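# Stack the 96-well plate from nest N1 onto rack K1

## Task

Pick up the 96-well plate sitting in plate nest N1 and set it on top of the plate already in stack rack K1. It must be seated all the way down, with its A1 well above the lower plate's A1 well (A1 is at the clipped corner of each plate). The lower plate must stay lying flat in K1, and the stack must hold on its own with no help from the robot. Finish by opening the gripper and moving the hand away.

## Robot and tools

Robot: one Doosan M1013 arm with six joints and a Robotiq 2F-140 two-finger gripper. There is only one arm, so every call addresses this single gripper.

Frames: all poses are in the scene frame. Its origin is on the table top under the arm's base, +z is up, and +y is to the left when facing along +x. The base may be slightly tilted. The gripper's own axes: fingers point along its +z, and they open and close along its y. end_effector_position is the point between the pads when they are closed. Fingertips reach about 33 mm past it when closed and 9 mm when fully open. Closing also pushes the tips about 24 mm further from the arm, so keep that gap above any surface.

Row format (used by execute_actions and move): 10 numbers in this order: x, y, z, qw, qx, qy, qz, position, force_limit, speed. x, y, z are an absolute hand position in metres and qw..qz an absolute orientation quaternion, w first, both in the scene frame. The last three control the fingers and each lies in [-1, 1]. position: +1 is fully open (140 mm), about -0.8 is where the pads touch, and -1 closes until something blocks the fingers. force_limit: roughly 14 N at -1, 60 N at 0, 107 N at +1. speed: how fast the pad gap changes, roughly 30 mm/s at -1, 140 at 0, 250 at +1. A row may carry 6 extra numbers, 0 to 1, scaling the stiffness of each joint in the Joint positions order; they stay in force until changed, where such scaling is allowed.

execute_actions(actions): a list of actions; each action is a list of up to 15 rows, each row played for one control step of 1/30 s. If fewer than 15 rows are given, the last one repeats for the rest. An empty list just reports state and images. Each step, the commanded pose is clipped to within 70 mm and 16 degrees of the measured hand pose, so far targets need several actions; after an action the arm goes no further than the last clipped pose. An action is refused if its target lies over 0.6 m from the hand's start position along any gripper axis; if the first action fails that check or any action is malformed, the call does nothing. Repeat the intended quaternion in every row instead of copying the drifting reported one.

move(target, speed, stop_force, blocking): target is one row as above (absolute pose plus finger settings, the finger part applied at once). The hand follows a straight path toward it in 0.5 to 10 s; speed is m/s, 0.002 to 0.5, default 0.25, with rotation capped at twice that in rad/s. The path ignores obstacles. stop_force (optional, 20 to 80 N) ends the path when the estimated push against the direction of travel rises that much; the hand steps back two control steps and holds. Use it only with slow, non-rotating moves, not when leaving a surface you press on, and not in the first 0.2 s of a scene. blocking=false returns after 0.5 s while the arm keeps going (not allowed with stop_force); poll with wait(0) or call stop before sending new rows. The result adds a move: line giving the ending (done, contact, off_target, moving, held, fault), active limits (paced = pose clipped, held = some steps blocked) and distance to target.

wait(seconds): 0 to 10 s, holding the last command; returns early if a running move ends. stop(): brakes a running move; fingers keep moving. zoom_image(camera, region): camera is cam_head_left (896x504), cam_head_right (896x504) or cam_wrist (616x616); region is [x0, y0, x1, y1] in pixels from the top-left, at most 504 by 504. read_manual(section): returns licence texts, section "licences". finished_scene(scene): ends the current scene, given its number; irreversible, and the goal must already hold.

Result lines: the state line gives hand position (m), quaternion (wxyz) and velocities; the printed position can be off, more at long reach. "Hand target" is the pose the controller now drives toward. "pose unreachable" means the clearance check altered or blocked the command (a mount under the base counts as arm). object_status: 0 moving, 1 stopped while opening, 2 stopped while closing (a real grip), 3 reached the requested position or pads met. After closing with -1, confirm status 2. position_measured is in counts: 3 open, 230 pads touching. To squeeze harder while gripping, raise force_limit and nudge position by at least 0.01 (e.g. -1 to -0.98). Joint torques are shown per joint with offsets and noise. MOTOR HOT warns of heating; holding loads, even while thinking, heats motors.

Dangers: a joint torque reaching its load limit (waist and shoulder 309, elbow 145, three wrist joints 40.9 N m, held weight included) or any external force of 144 N causes a 10 s stop that skips the rest of the call. The arm is stiff, so pushing even slightly past a contact can fault it; approach surfaces slowly. Short random tugs may pull on the held plate or push loose items. Never drop the plate, slam it, or knock anything off the table. The simulation runs while you think, with the robot holding its last command.

Each tool is called after "Call:" as name(argument=value, ...), one argument or row to a line, values as JSON.

## Session

Call:
execute_actions(
  actions=[],
)

Scene clock: 0.00 s.
end_effector_position=(+0.0759, -0.3398, +0.1240) position_measured=3 object_status=3 end_effector_quat_wxyz=(+0.200, -0.449, +0.824, -0.282) end_effector_velocity=(-0.000, +0.000, -0.000) end_effector_angular_velocity=(+0.001, -0.000, +0.000)
Joint positions: [-2.187  0.007  2.643  0.988  0.876  0.767]
Joint velocities: [-0.     0.    -0.    -0.001  0.     0.001]
Joint torques (N m, as the joint torque sensors report them, + toward a larger angle): no reading
Hand target: +0.076, -0.340, +0.124; +0.200, -0.449, +0.824, -0.282
Joint stiffness scale: [1. 1. 1. 1. 1. 1.]

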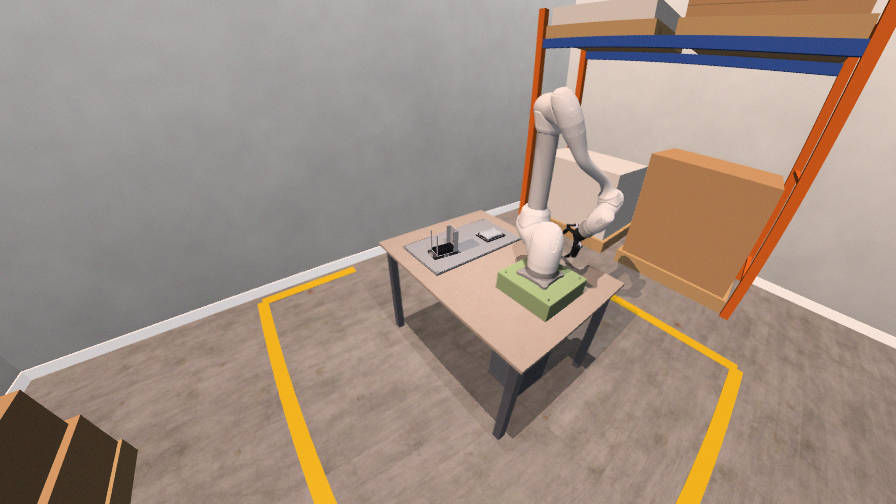

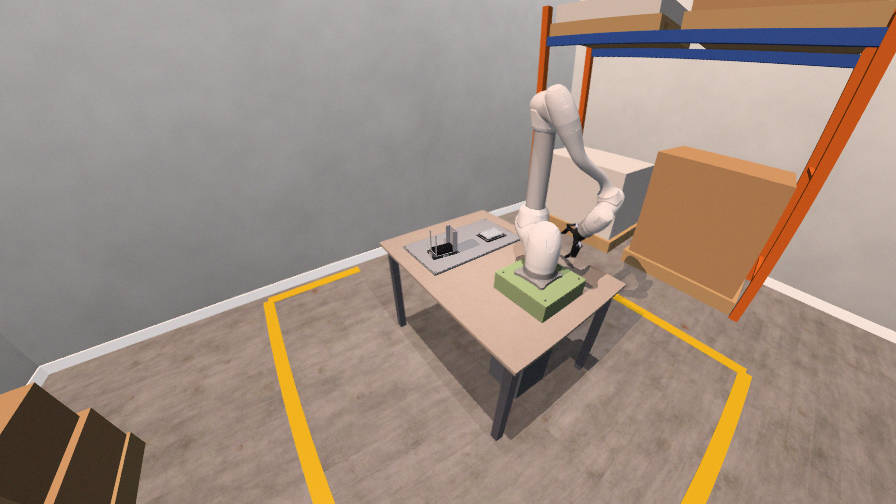

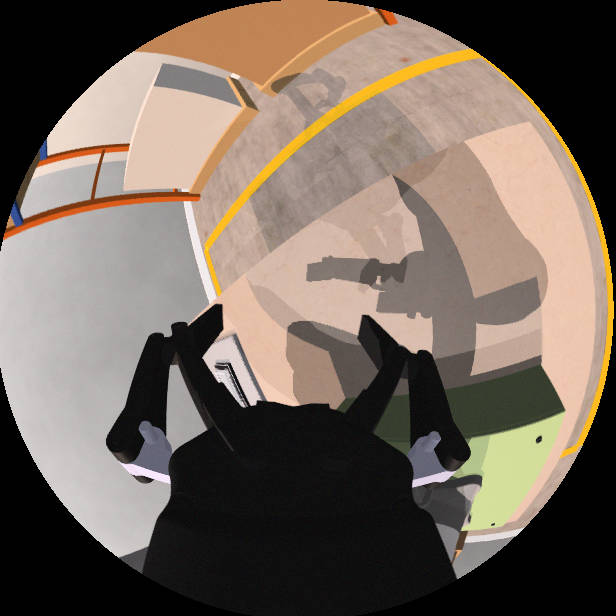

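Call:
zoom_image(
  camera="cam_head_left",
  region=[380, 200, 540, 290],
)

Region (380, 200, 540, 290) of cam_head_left's 896x504 image, scaled by 3.150, with more detail than that image has; it fills the top 284 rows of this view, and the rest is white.

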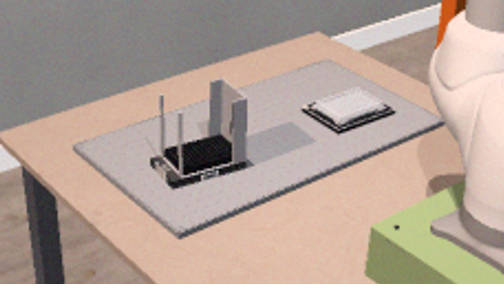

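Call:
move(
  target=[0.2,-0.42,0.35,0,-0.82,0.57,0,1,0,0],
  speed=0.3,
)

Call:
move(
  target=[0.5,-0.1,0.4,0,-1,0,0,1,0,0],
  speed=0.3,
)

Scene clock: 3.00 s.
end_effector_position=(+0.2003, -0.4192, +0.3512) position_measured=3 object_status=3 end_effector_quat_wxyz=(-0.000, +0.820, -0.572, +0.004) end_effector_velocity=(+0.000, -0.000, +0.002) end_effector_angular_velocity=(+0.002, +0.011, +0.008)
Joint positions: [-1.24  -0.108  2.014 -0.001  1.228  1.593]
Joint velocities: [ 0.007  0.003 -0.006 -0.01   0.009  0.002]
Joint torques (N m, as the joint torque sensors report them, + toward a larger angle): [  1.79 -30.3  -39.88   4.3   -0.65  -0.15]
Hand target: +0.200, -0.420, +0.351; -0.000, +0.821, -0.571, +0.000
Off the commanded pose: 0.001 m, 1 deg.
Joint stiffness scale: [1. 1. 1. 1. 1. 1.]
move: done

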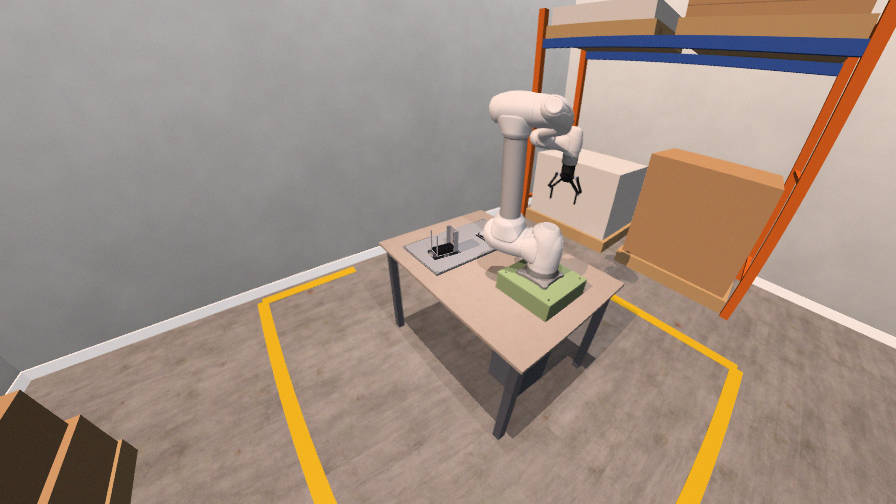

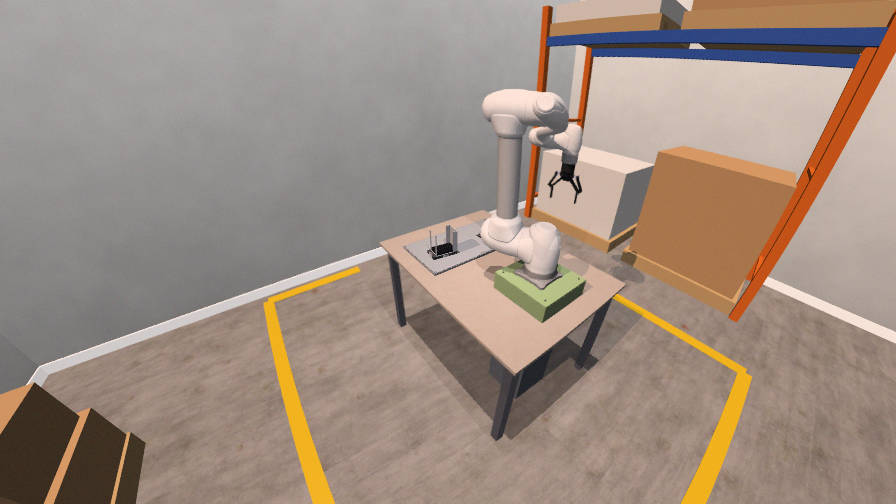

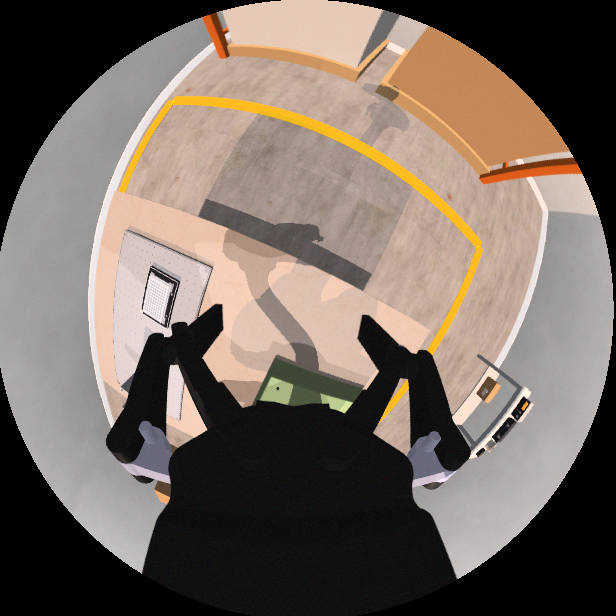

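Scene clock: 5.60 s.
end_effector_position=(+0.4997, -0.1005, +0.4010) position_measured=3 object_status=3 end_effector_quat_wxyz=(-0.001, +1.000, -0.003, +0.004) end_effector_velocity=(+0.002, +0.001, +0.001) end_effector_angular_velocity=(+0.001, -0.000, +0.005)
Joint positions: [-0.308 -0.051  1.875 -0.001  1.317  1.314]
Joint velocities: [ 0.003  0.002 -0.003  0.001  0.001 -0.002]
Joint torques (N m, as the joint torque sensors report them, + toward a larger angle): [  4.61 -38.61 -42.1    4.54  -0.08  -0.35]
Hand target: +0.501, -0.100, +0.400; -0.000, +1.000, -0.000, +0.001
Off the commanded pose: 0.001 m, 1 deg.
Joint stiffness scale: [1. 1. 1. 1. 1. 1.]
move: done

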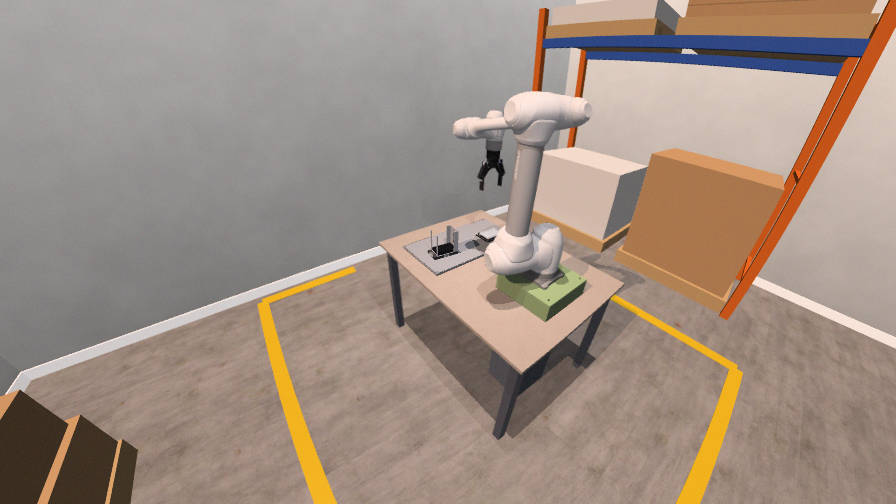

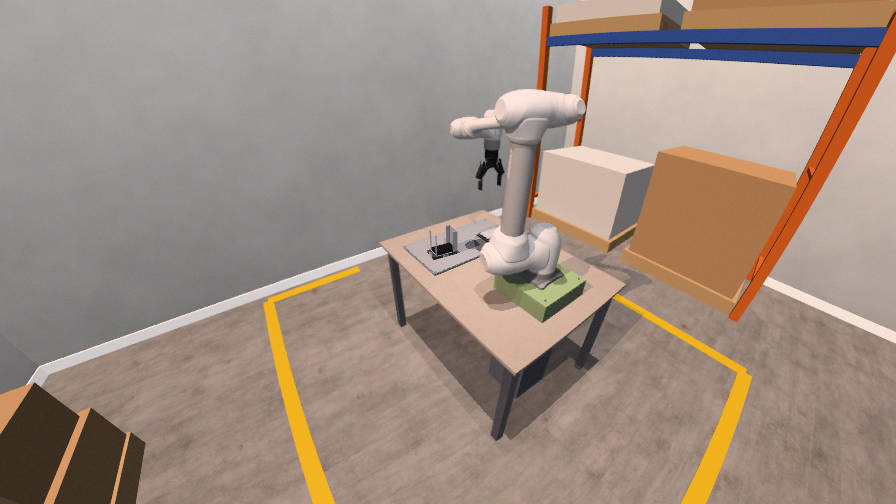

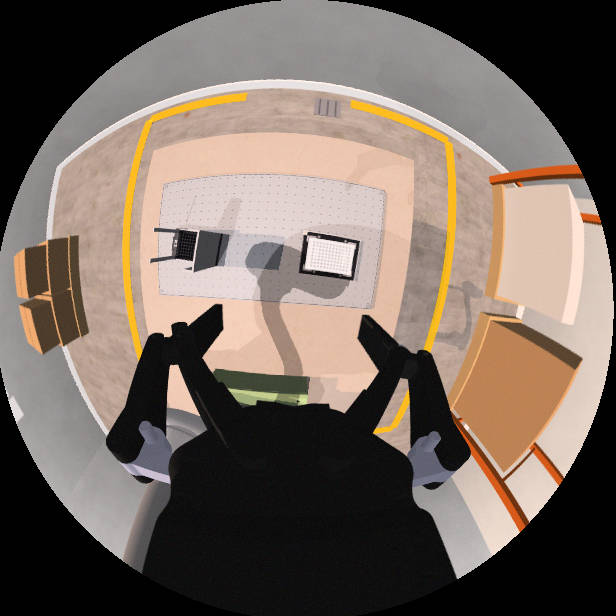

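Call:
zoom_image(
  camera="cam_wrist",
  region=[140, 170, 400, 310],
)

Call:
move(
  target=[0.53,-0.10,0.2,0,-0.7071,0.7071,0,1,0,0],
  speed=0.3,
)

Region (140, 170, 400, 310) of cam_wrist's 616x616 image, scaled by 1.938, with more detail than that image has; it fills the top 271 rows of this view, and the rest is white.

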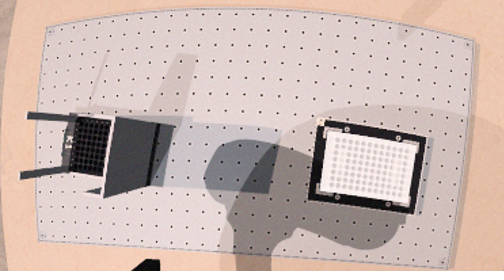

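Scene clock: 9.07 s.
end_effector_position=(+0.5313, -0.1006, +0.2039) position_measured=3 object_status=3 end_effector_quat_wxyz=(-0.002, +0.707, -0.707, +0.001) end_effector_velocity=(+0.001, +0.000, -0.001) end_effector_angular_velocity=(-0.001, -0.001, -0.013)
Joint positions: [-0.295  0.146  2.059 -0.001  0.938  2.893]
Joint velocities: [ 0.002  0.001  0.    -0.001 -0.003  0.015]
Joint torques (N m, as the joint torque sensors report them, + toward a larger angle): [ -1.14 -52.03 -35.75   4.25  -0.11  -0.06]
Hand target: +0.530, -0.100, +0.200; -0.000, +0.707, -0.707, -0.000
Off the commanded pose: 0.004 m, 0 deg.
Joint stiffness scale: [1. 1. 1. 1. 1. 1.]
move: off_target

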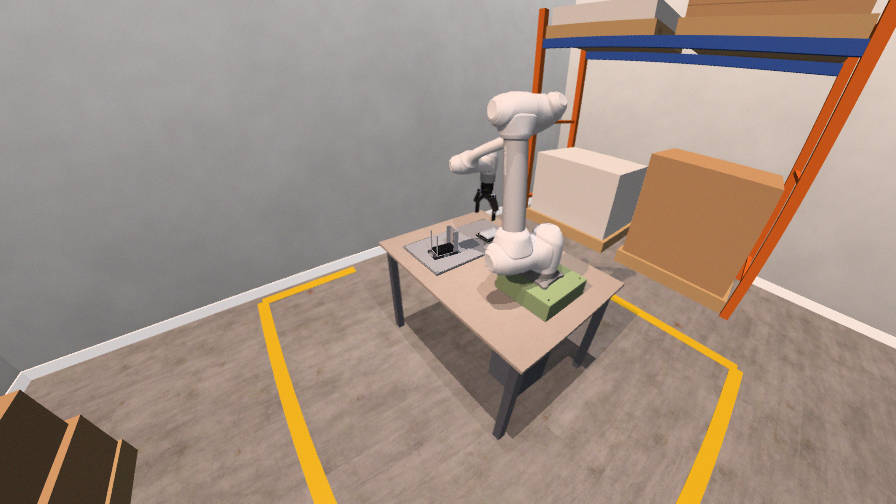

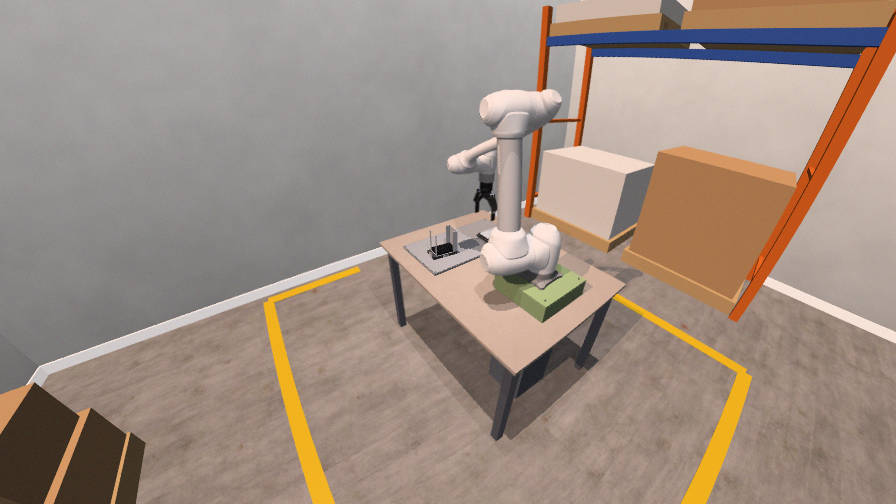

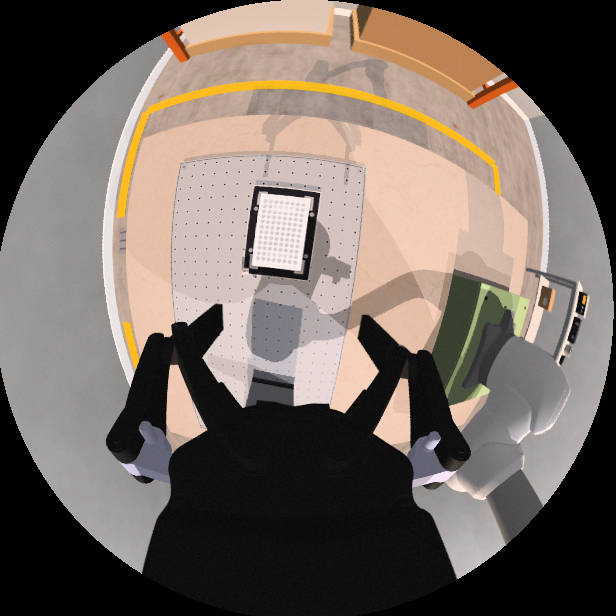

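Call:
zoom_image(
  camera="cam_wrist",
  region=[200, 150, 380, 330],
)

Region (200, 150, 380, 330) of cam_wrist's 616x616 image, scaled by 2.800, with more detail than that image has.

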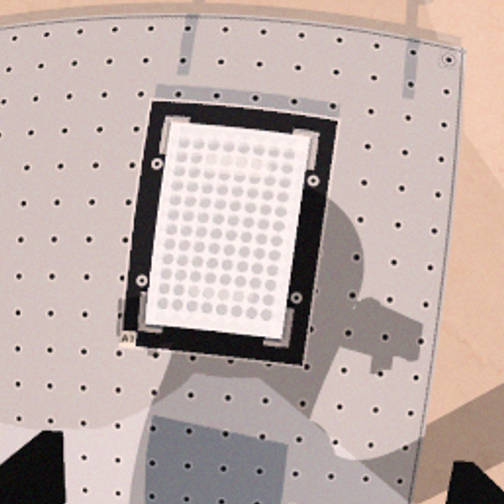

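Call:
move(
  target=[0.552,-0.15,0.09,0,-0.7071,0.7071,0,1,0,0],
  speed=0.2,
)

Call:
zoom_image(
  camera="cam_wrist",
  region=[170, 150, 410, 390],
)

Scene clock: 10.67 s.
end_effector_position=(+0.5534, -0.1482, +0.0935) position_measured=3 object_status=3 end_effector_quat_wxyz=(-0.002, +0.706, -0.708, +0.001) end_effector_velocity=(+0.001, -0.001, -0.002) end_effector_angular_velocity=(+0.000, -0.002, +0.000)
Joint positions: [-0.366  0.326  2.083 -0.003  0.735  2.826]
Joint velocities: [-0.001  0.003 -0.     0.001 -0.005 -0.002]
Joint torques (N m, as the joint torque sensors report them, + toward a larger angle): [  2.43 -63.92 -30.65   3.61  -0.55   0.2 ]
Hand target: +0.552, -0.150, +0.090; +0.000, +0.707, -0.707, -0.000
Off the commanded pose: 0.004 m, 0 deg.
Joint stiffness scale: [1. 1. 1. 1. 1. 1.]
move: off_target

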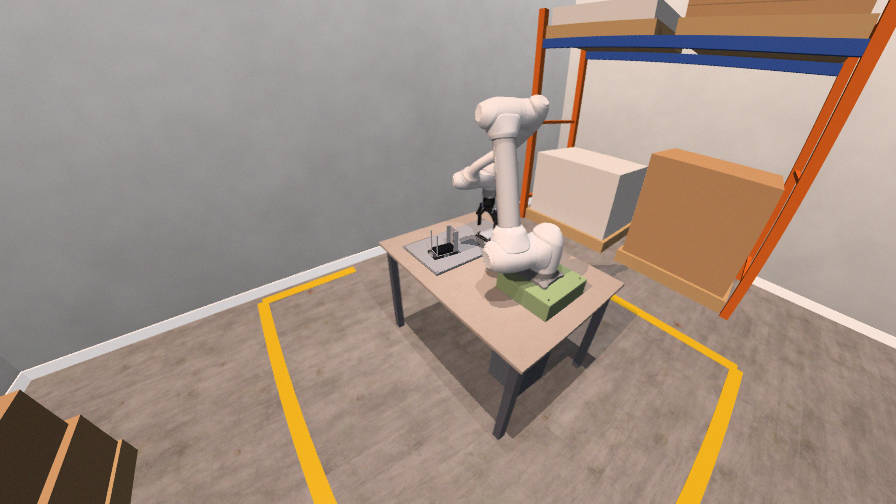

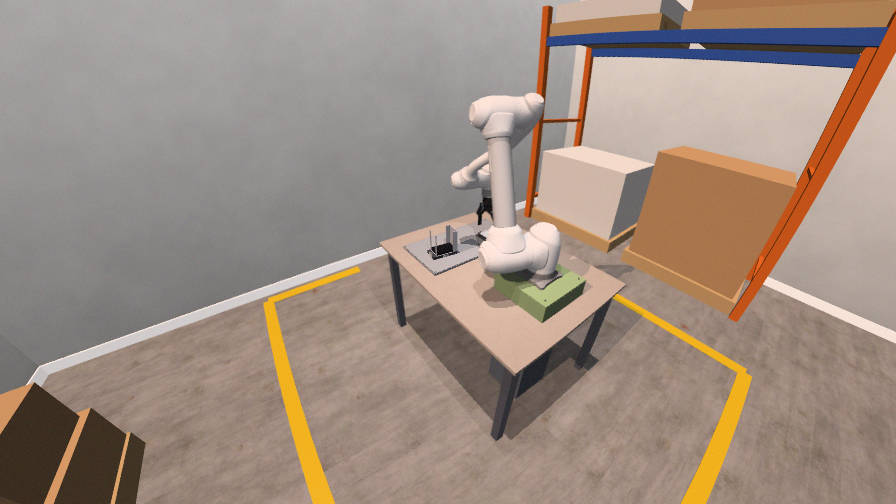

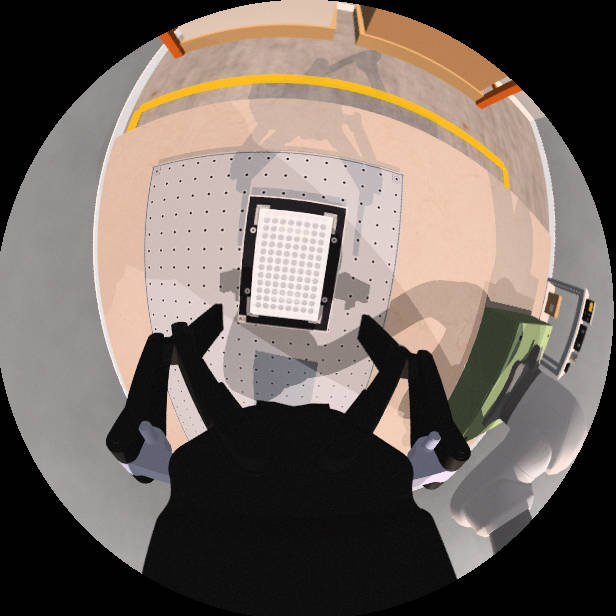

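Region (170, 150, 410, 390) of cam_wrist's 616x616 image, scaled by 2.100, with more detail than that image has.

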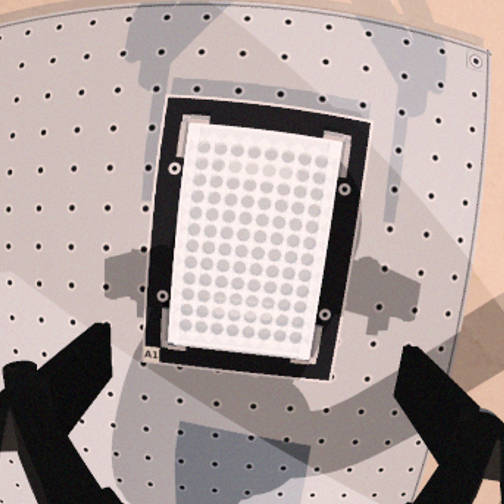

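Call:
zoom_image(
  camera="cam_wrist",
  region=[230, 270, 350, 340],
)

Call:
zoom_image(
  camera="cam_wrist",
  region=[235, 190, 355, 260],
)

Region (230, 270, 350, 340) of cam_wrist's 616x616 image, scaled by 4.200, with more detail than that image has; it fills the top 294 rows of this view, and the rest is white.

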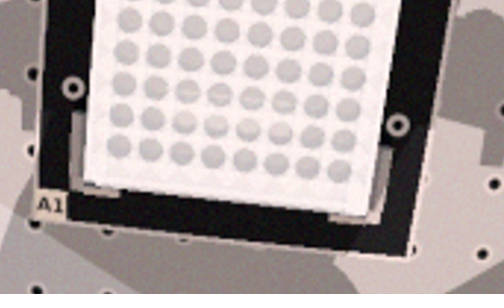

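Region (235, 190, 355, 260) of cam_wrist's 616x616 image, scaled by 4.200, with more detail than that image has; it fills the top 294 rows of this view, and the rest is white.

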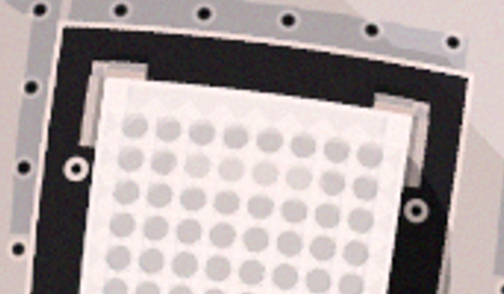

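Call:
move(
  target=[0.555,0.2,0.27,0,-0.7071,0.7071,0,1,0,0],
  speed=0.3,
)

Call:
zoom_image(
  camera="cam_wrist",
  region=[200, 150, 400, 350],
)

Scene clock: 13.43 s.
end_effector_position=(+0.5552, +0.1989, +0.2683) position_measured=3 object_status=3 end_effector_quat_wxyz=(-0.000, +0.707, -0.707, -0.000) end_effector_velocity=(-0.000, +0.002, +0.001) end_effector_angular_velocity=(-0.000, +0.001, -0.002)
Joint positions: [ 0.241  0.162  1.905 -0.     1.08   3.427]
Joint velocities: [ 0.003  0.    -0.002  0.     0.003  0.004]
Joint torques (N m, as the joint torque sensors report them, + toward a larger angle): [  2.25 -53.21 -38.59   4.43  -0.54  -0.2 ]
Hand target: +0.555, +0.200, +0.270; -0.000, +0.707, -0.707, -0.000
Off the commanded pose: 0.002 m, 0 deg.
Joint stiffness scale: [1. 1. 1. 1. 1. 1.]
move: done

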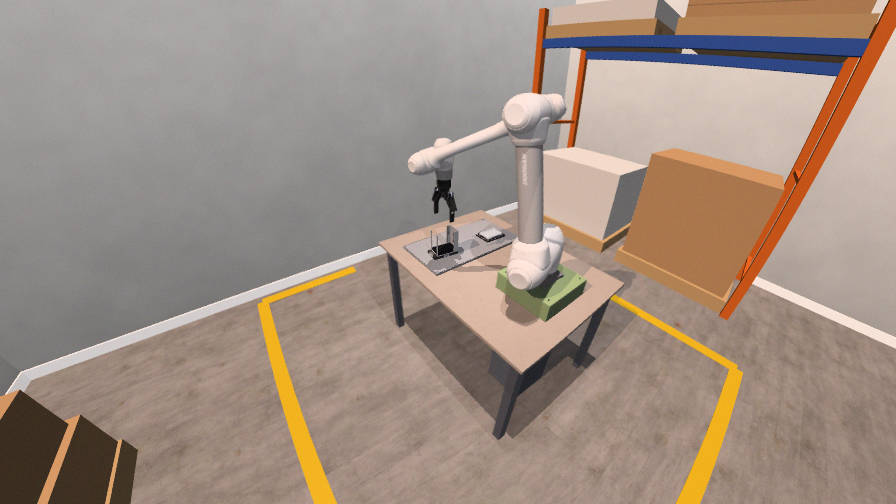

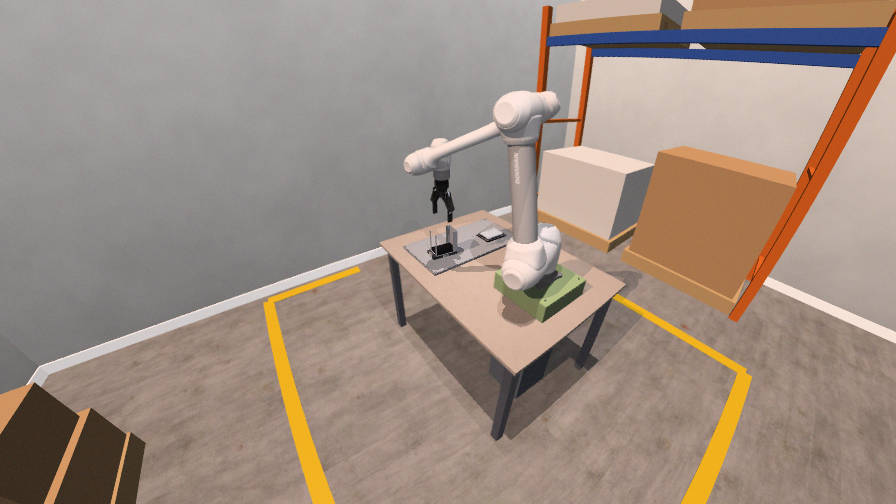

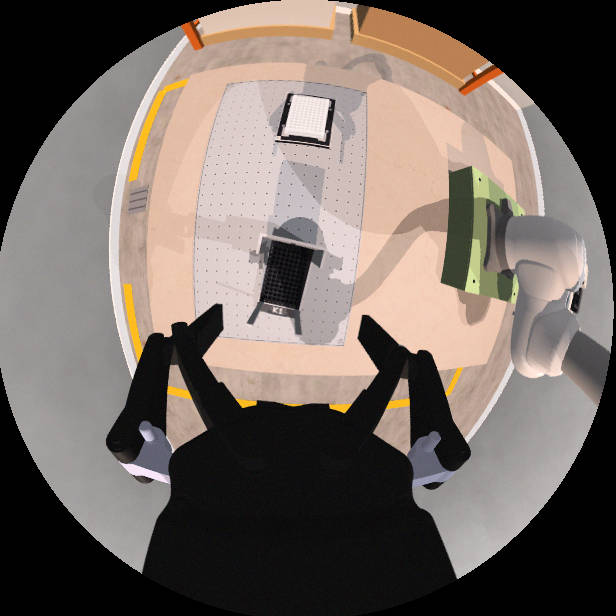

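Region (200, 150, 400, 350) of cam_wrist's 616x616 image, scaled by 2.520, with more detail than that image has.

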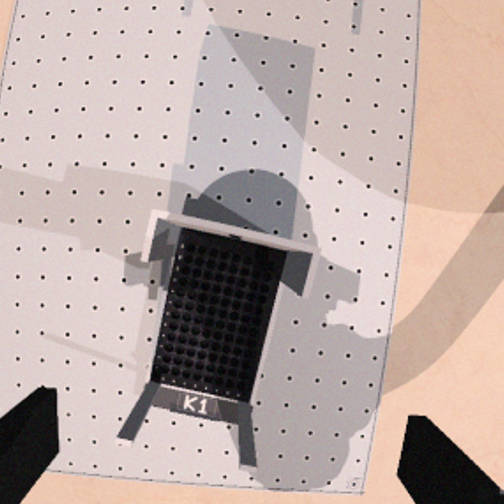

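Call:
zoom_image(
  camera="cam_wrist",
  region=[240, 230, 340, 340],
)

Region (240, 230, 340, 340) of cam_wrist's 616x616 image, scaled by 4.582, with more detail than that image has; it fills the left 458 columns of this view, and the rest is white.

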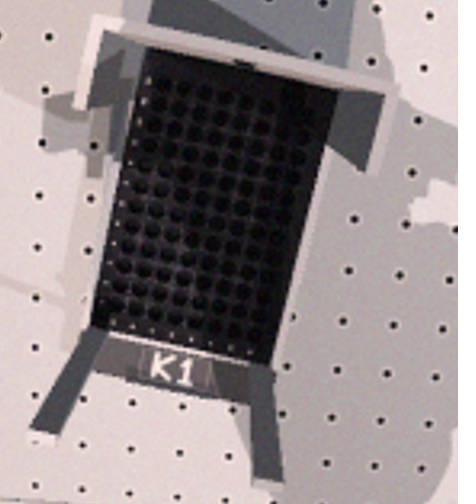

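Call:
move(
  target=[0.557,-0.187,0.2,0,-0.7071,0.7071,0,0.55,0,0],
  speed=0.35,
)

Call:
move(
  target=[0.557,-0.187,0.065,0,-0.7071,0.7071,0,0.55,0,0],
  speed=0.2,
)

Call:
zoom_image(
  camera="cam_wrist",
  region=[190, 200, 400, 410],
)

Scene clock: 16.10 s.
end_effector_position=(+0.5544, -0.1850, +0.2016) position_measured=59 object_status=3 end_effector_quat_wxyz=(+0.001, +0.707, -0.707, -0.000) end_effector_velocity=(+0.000, -0.002, -0.000) end_effector_angular_velocity=(-0.001, -0.000, +0.004)
Joint positions: [-0.422  0.214  1.979 -0.007  0.954  2.769]
Joint velocities: [-0.003  0.002 -0.001 -0.001 -0.001 -0.006]
Joint torques (N m, as the joint torque sensors report them, + toward a larger angle): [  1.81 -55.45 -37.17   3.99  -0.26  -0.42]
Hand target: +0.556, -0.188, +0.200; +0.000, +0.707, -0.707, +0.000
Off the commanded pose: 0.004 m, 0 deg.
Joint stiffness scale: [1. 1. 1. 1. 1. 1.]
move: off_target

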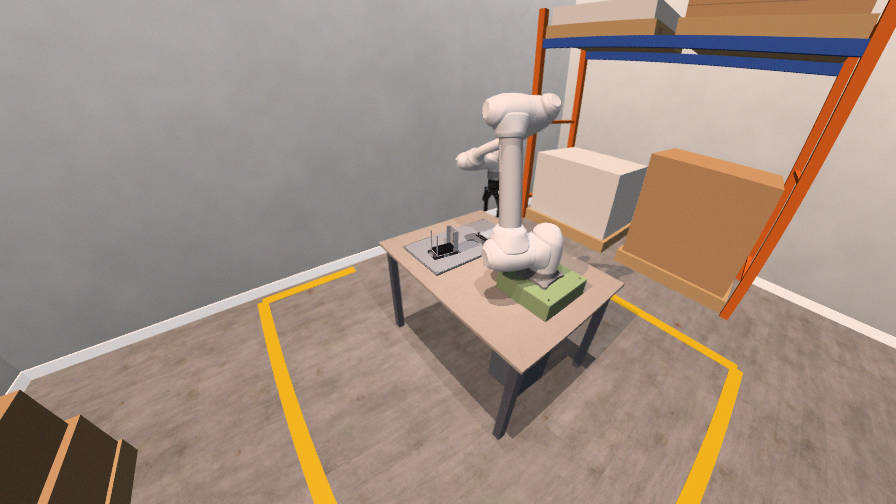

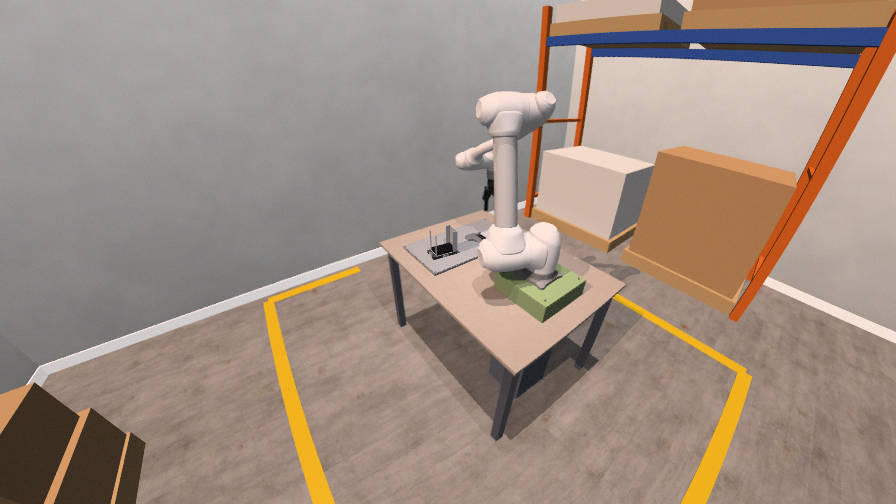

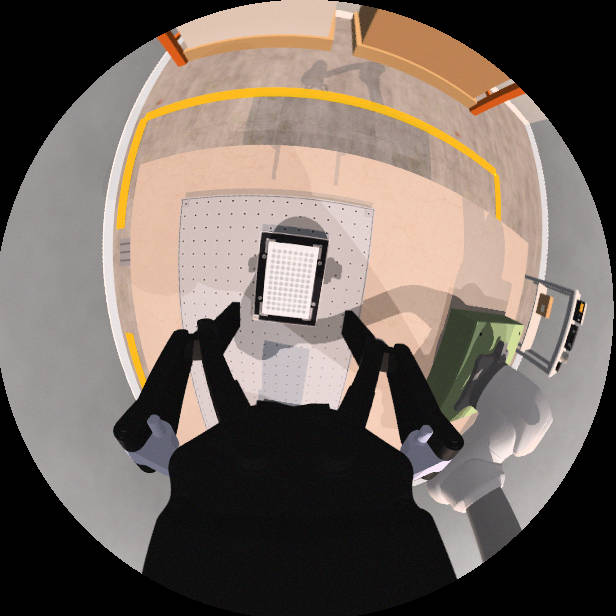

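Scene clock: 17.30 s.
end_effector_position=(+0.5593, -0.1864, +0.0689) position_measured=59 object_status=3 end_effector_quat_wxyz=(-0.001, +0.707, -0.707, +0.002) end_effector_velocity=(+0.001, -0.001, -0.002) end_effector_angular_velocity=(-0.001, -0.002, +0.001)
Joint positions: [-0.423  0.379  2.065 -0.007  0.698  2.769]
Joint velocities: [ 0.     0.003  0.    -0.    -0.006 -0.   ]
Joint torques (N m, as the joint torque sensors report them, + toward a larger angle): [  1.33 -69.03 -28.91   3.3   -0.07  -0.09]
Hand target: +0.557, -0.187, +0.065; -0.000, +0.707, -0.707, -0.000
Off the commanded pose: 0.005 m, 0 deg.
Joint stiffness scale: [1. 1. 1. 1. 1. 1.]
move: off_target

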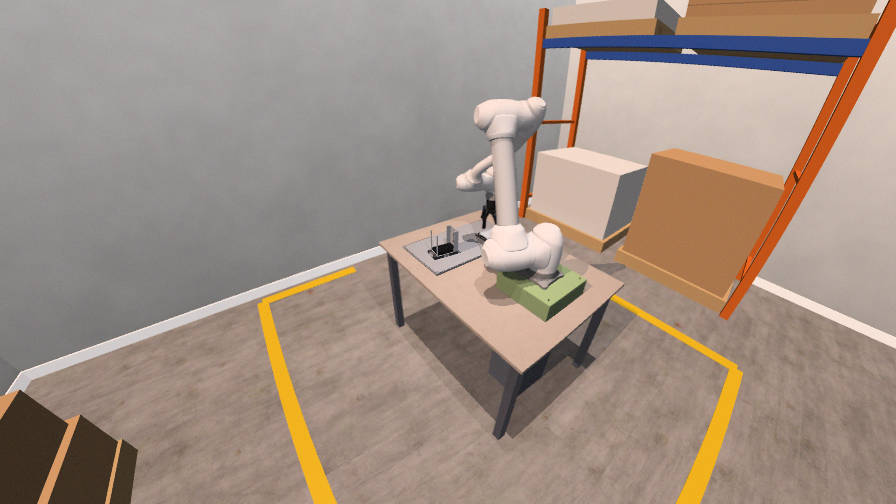

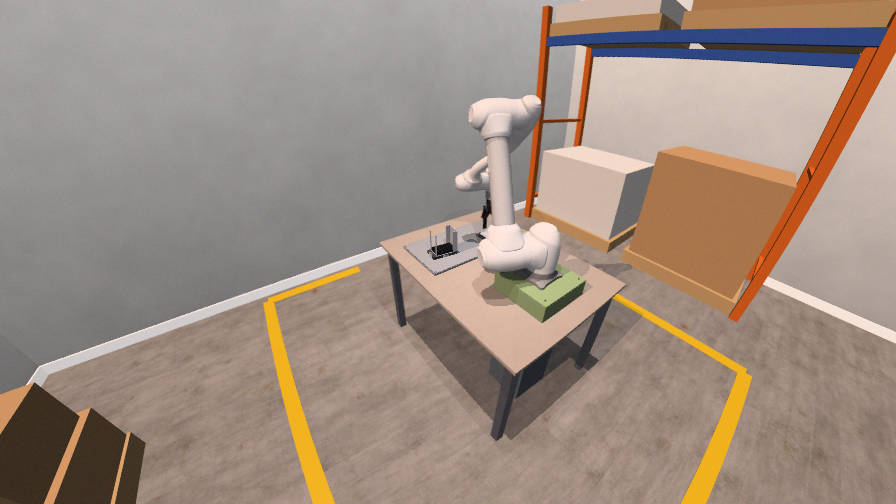

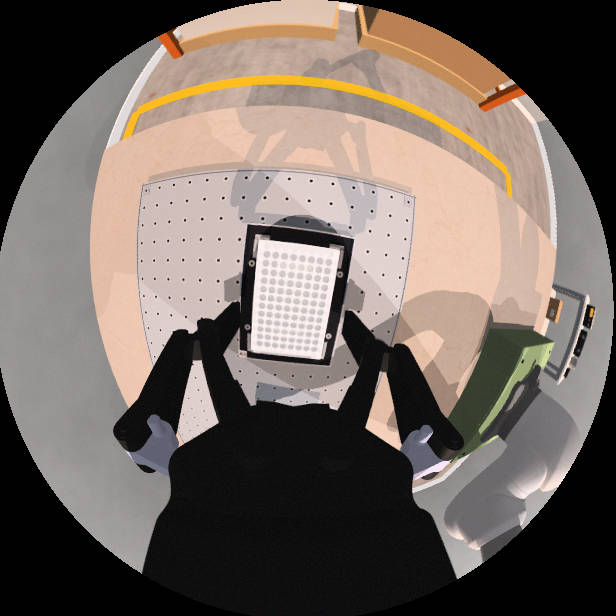

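Region (190, 200, 400, 410) of cam_wrist's 616x616 image, scaled by 2.400, with more detail than that image has.

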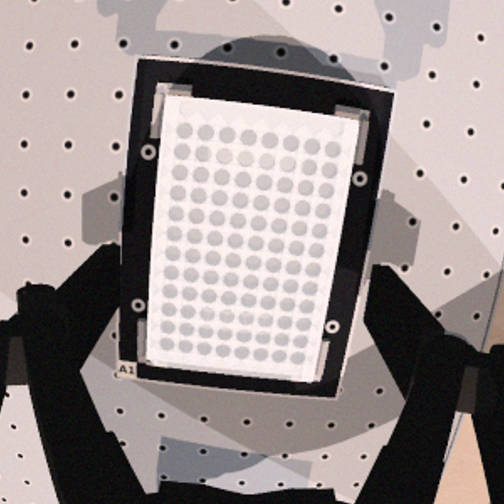

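Call:
move(
  target=[0.558,-0.195,0.05,0,-0.6947,0.7193,0,0.55,0,0],
  speed=0.05,
)

Call:
move(
  target=[0.558,-0.195,0.025,0,-0.6947,0.7193,0,0.55,0,0],
  speed=0.005,
  stop_force=20,
)

Call:
zoom_image(
  camera="cam_wrist",
  region=[190, 200, 400, 410],
)

Scene clock: 18.70 s.
end_effector_position=(+0.5603, -0.1942, +0.0540) position_measured=59 object_status=3 end_effector_quat_wxyz=(-0.001, +0.696, -0.718, +0.002) end_effector_velocity=(+0.000, -0.001, -0.002) end_effector_angular_velocity=(+0.000, -0.001, -0.004)
Joint positions: [-0.435  0.404  2.065 -0.007  0.672  2.787]
Joint velocities: [-0.001  0.003 -0.     0.001 -0.004  0.002]
Joint torques (N m, as the joint torque sensors report them, + toward a larger angle): [  0.42 -67.81 -27.82   3.51   0.61   0.02]
Hand target: +0.558, -0.195, +0.050; -0.000, +0.695, -0.719, -0.000
Off the commanded pose: 0.005 m, 0 deg.
Joint stiffness scale: [1. 1. 1. 1. 1. 1.]
move: off_target

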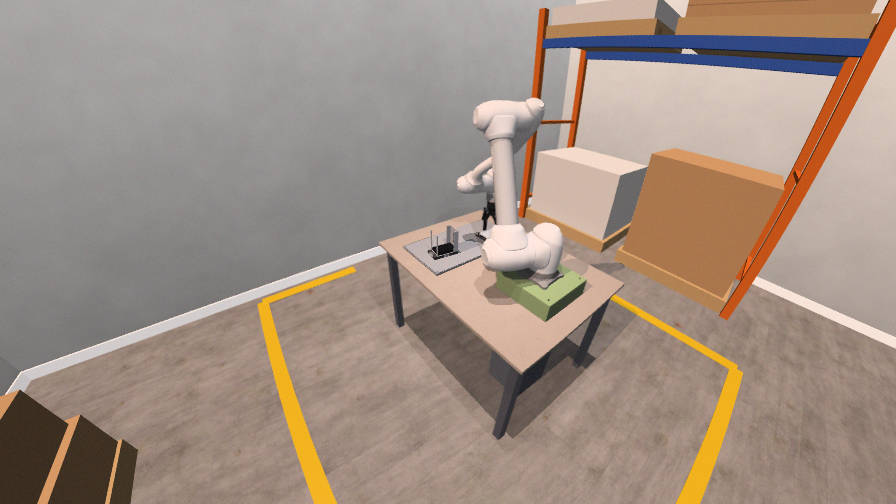

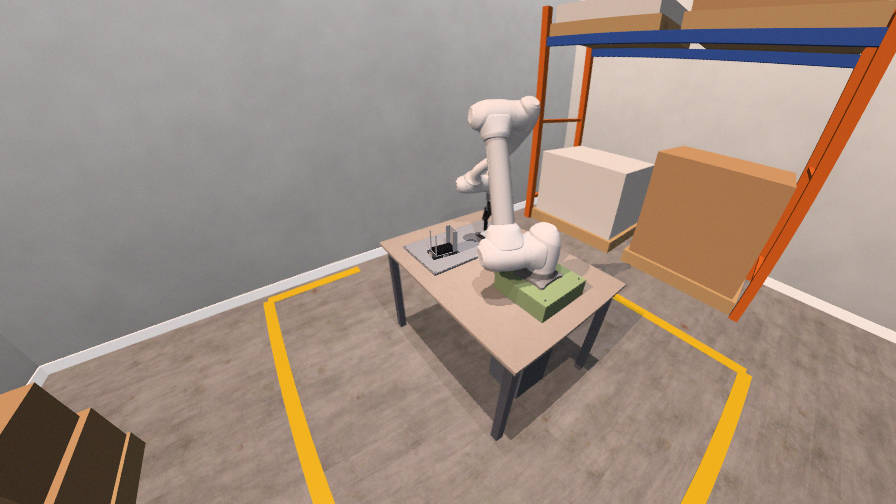

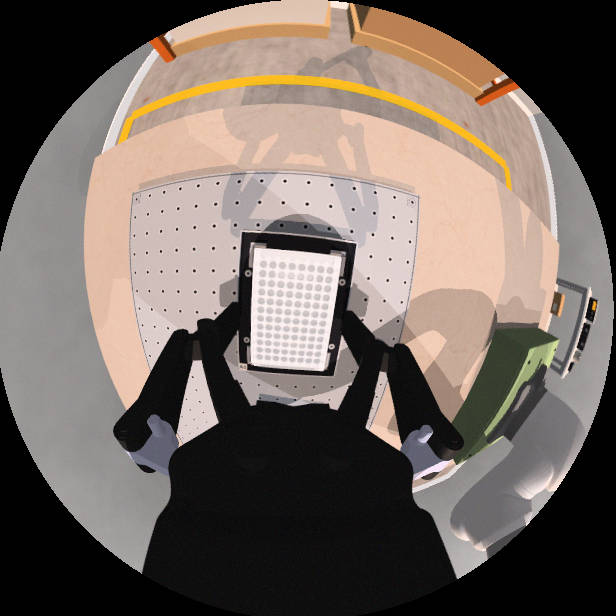

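Scene clock: 21.63 s.
end_effector_position=(+0.5615, -0.1947, +0.0461) position_measured=59 object_status=3 end_effector_quat_wxyz=(-0.002, +0.696, -0.718, +0.003) end_effector_velocity=(+0.000, -0.000, -0.000) end_effector_angular_velocity=(-0.000, +0.000, +0.000)
Joint positions: [-0.435  0.416  2.068 -0.007  0.655  2.787]
Joint velocities: [-0.  0. -0. -0.  0. -0.]
Joint torques (N m, as the joint torque sensors report them, + toward a larger angle): [  0.13 -55.64 -21.55   3.03  -2.1   -0.05]
Hand target: +0.562, -0.195, +0.046; -0.002, +0.696, -0.718, +0.003
Off the commanded pose: 0.021 m, 0 deg.
Joint stiffness scale: [1. 1. 1. 1. 1. 1.]
move: contact

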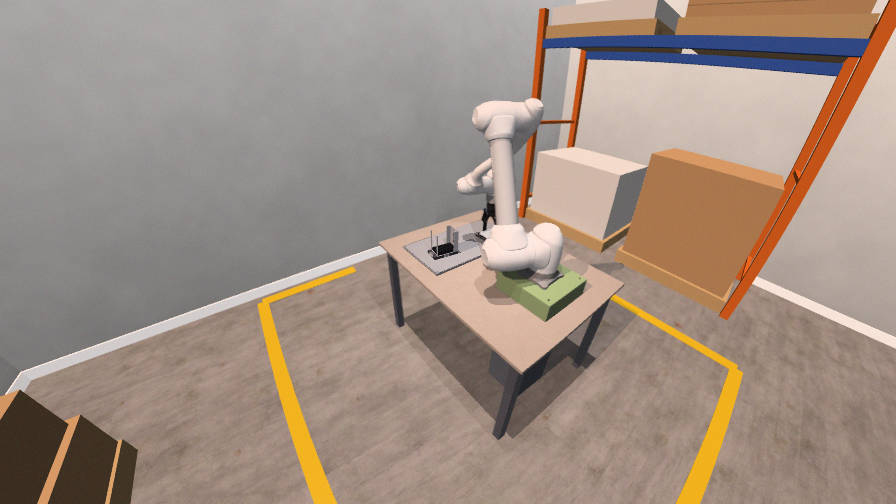

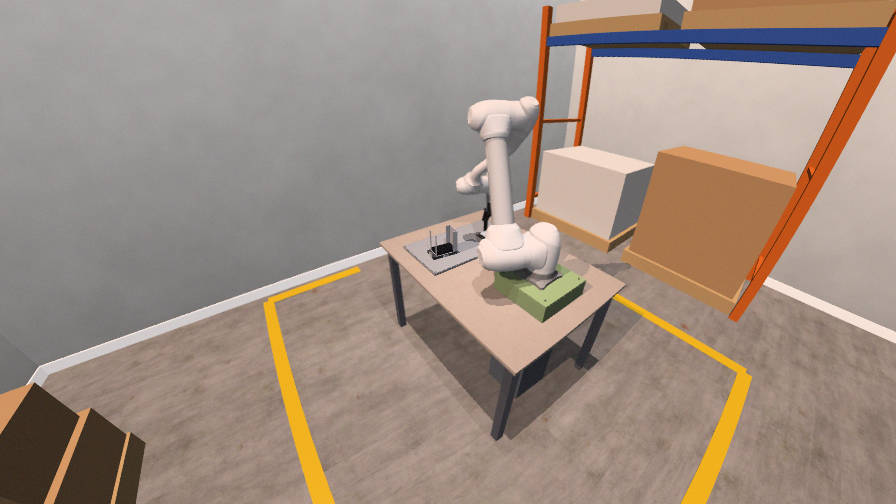

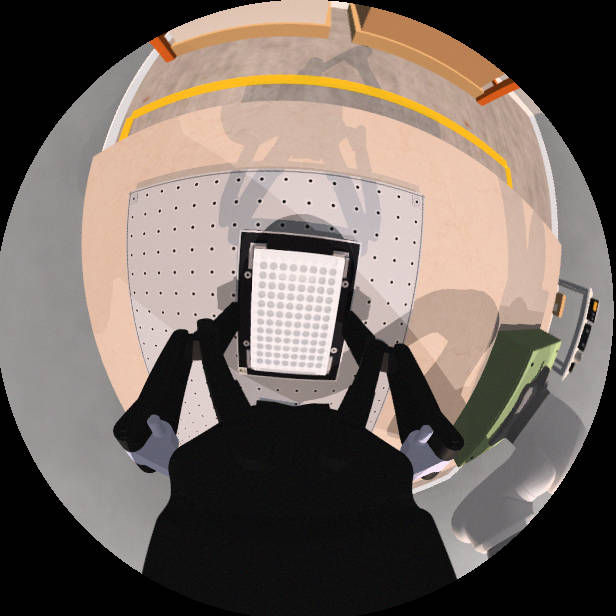

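Region (190, 200, 400, 410) of cam_wrist's 616x616 image, scaled by 2.400, with more detail than that image has.

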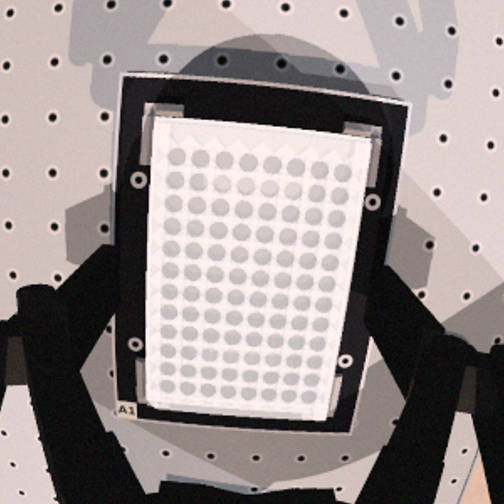

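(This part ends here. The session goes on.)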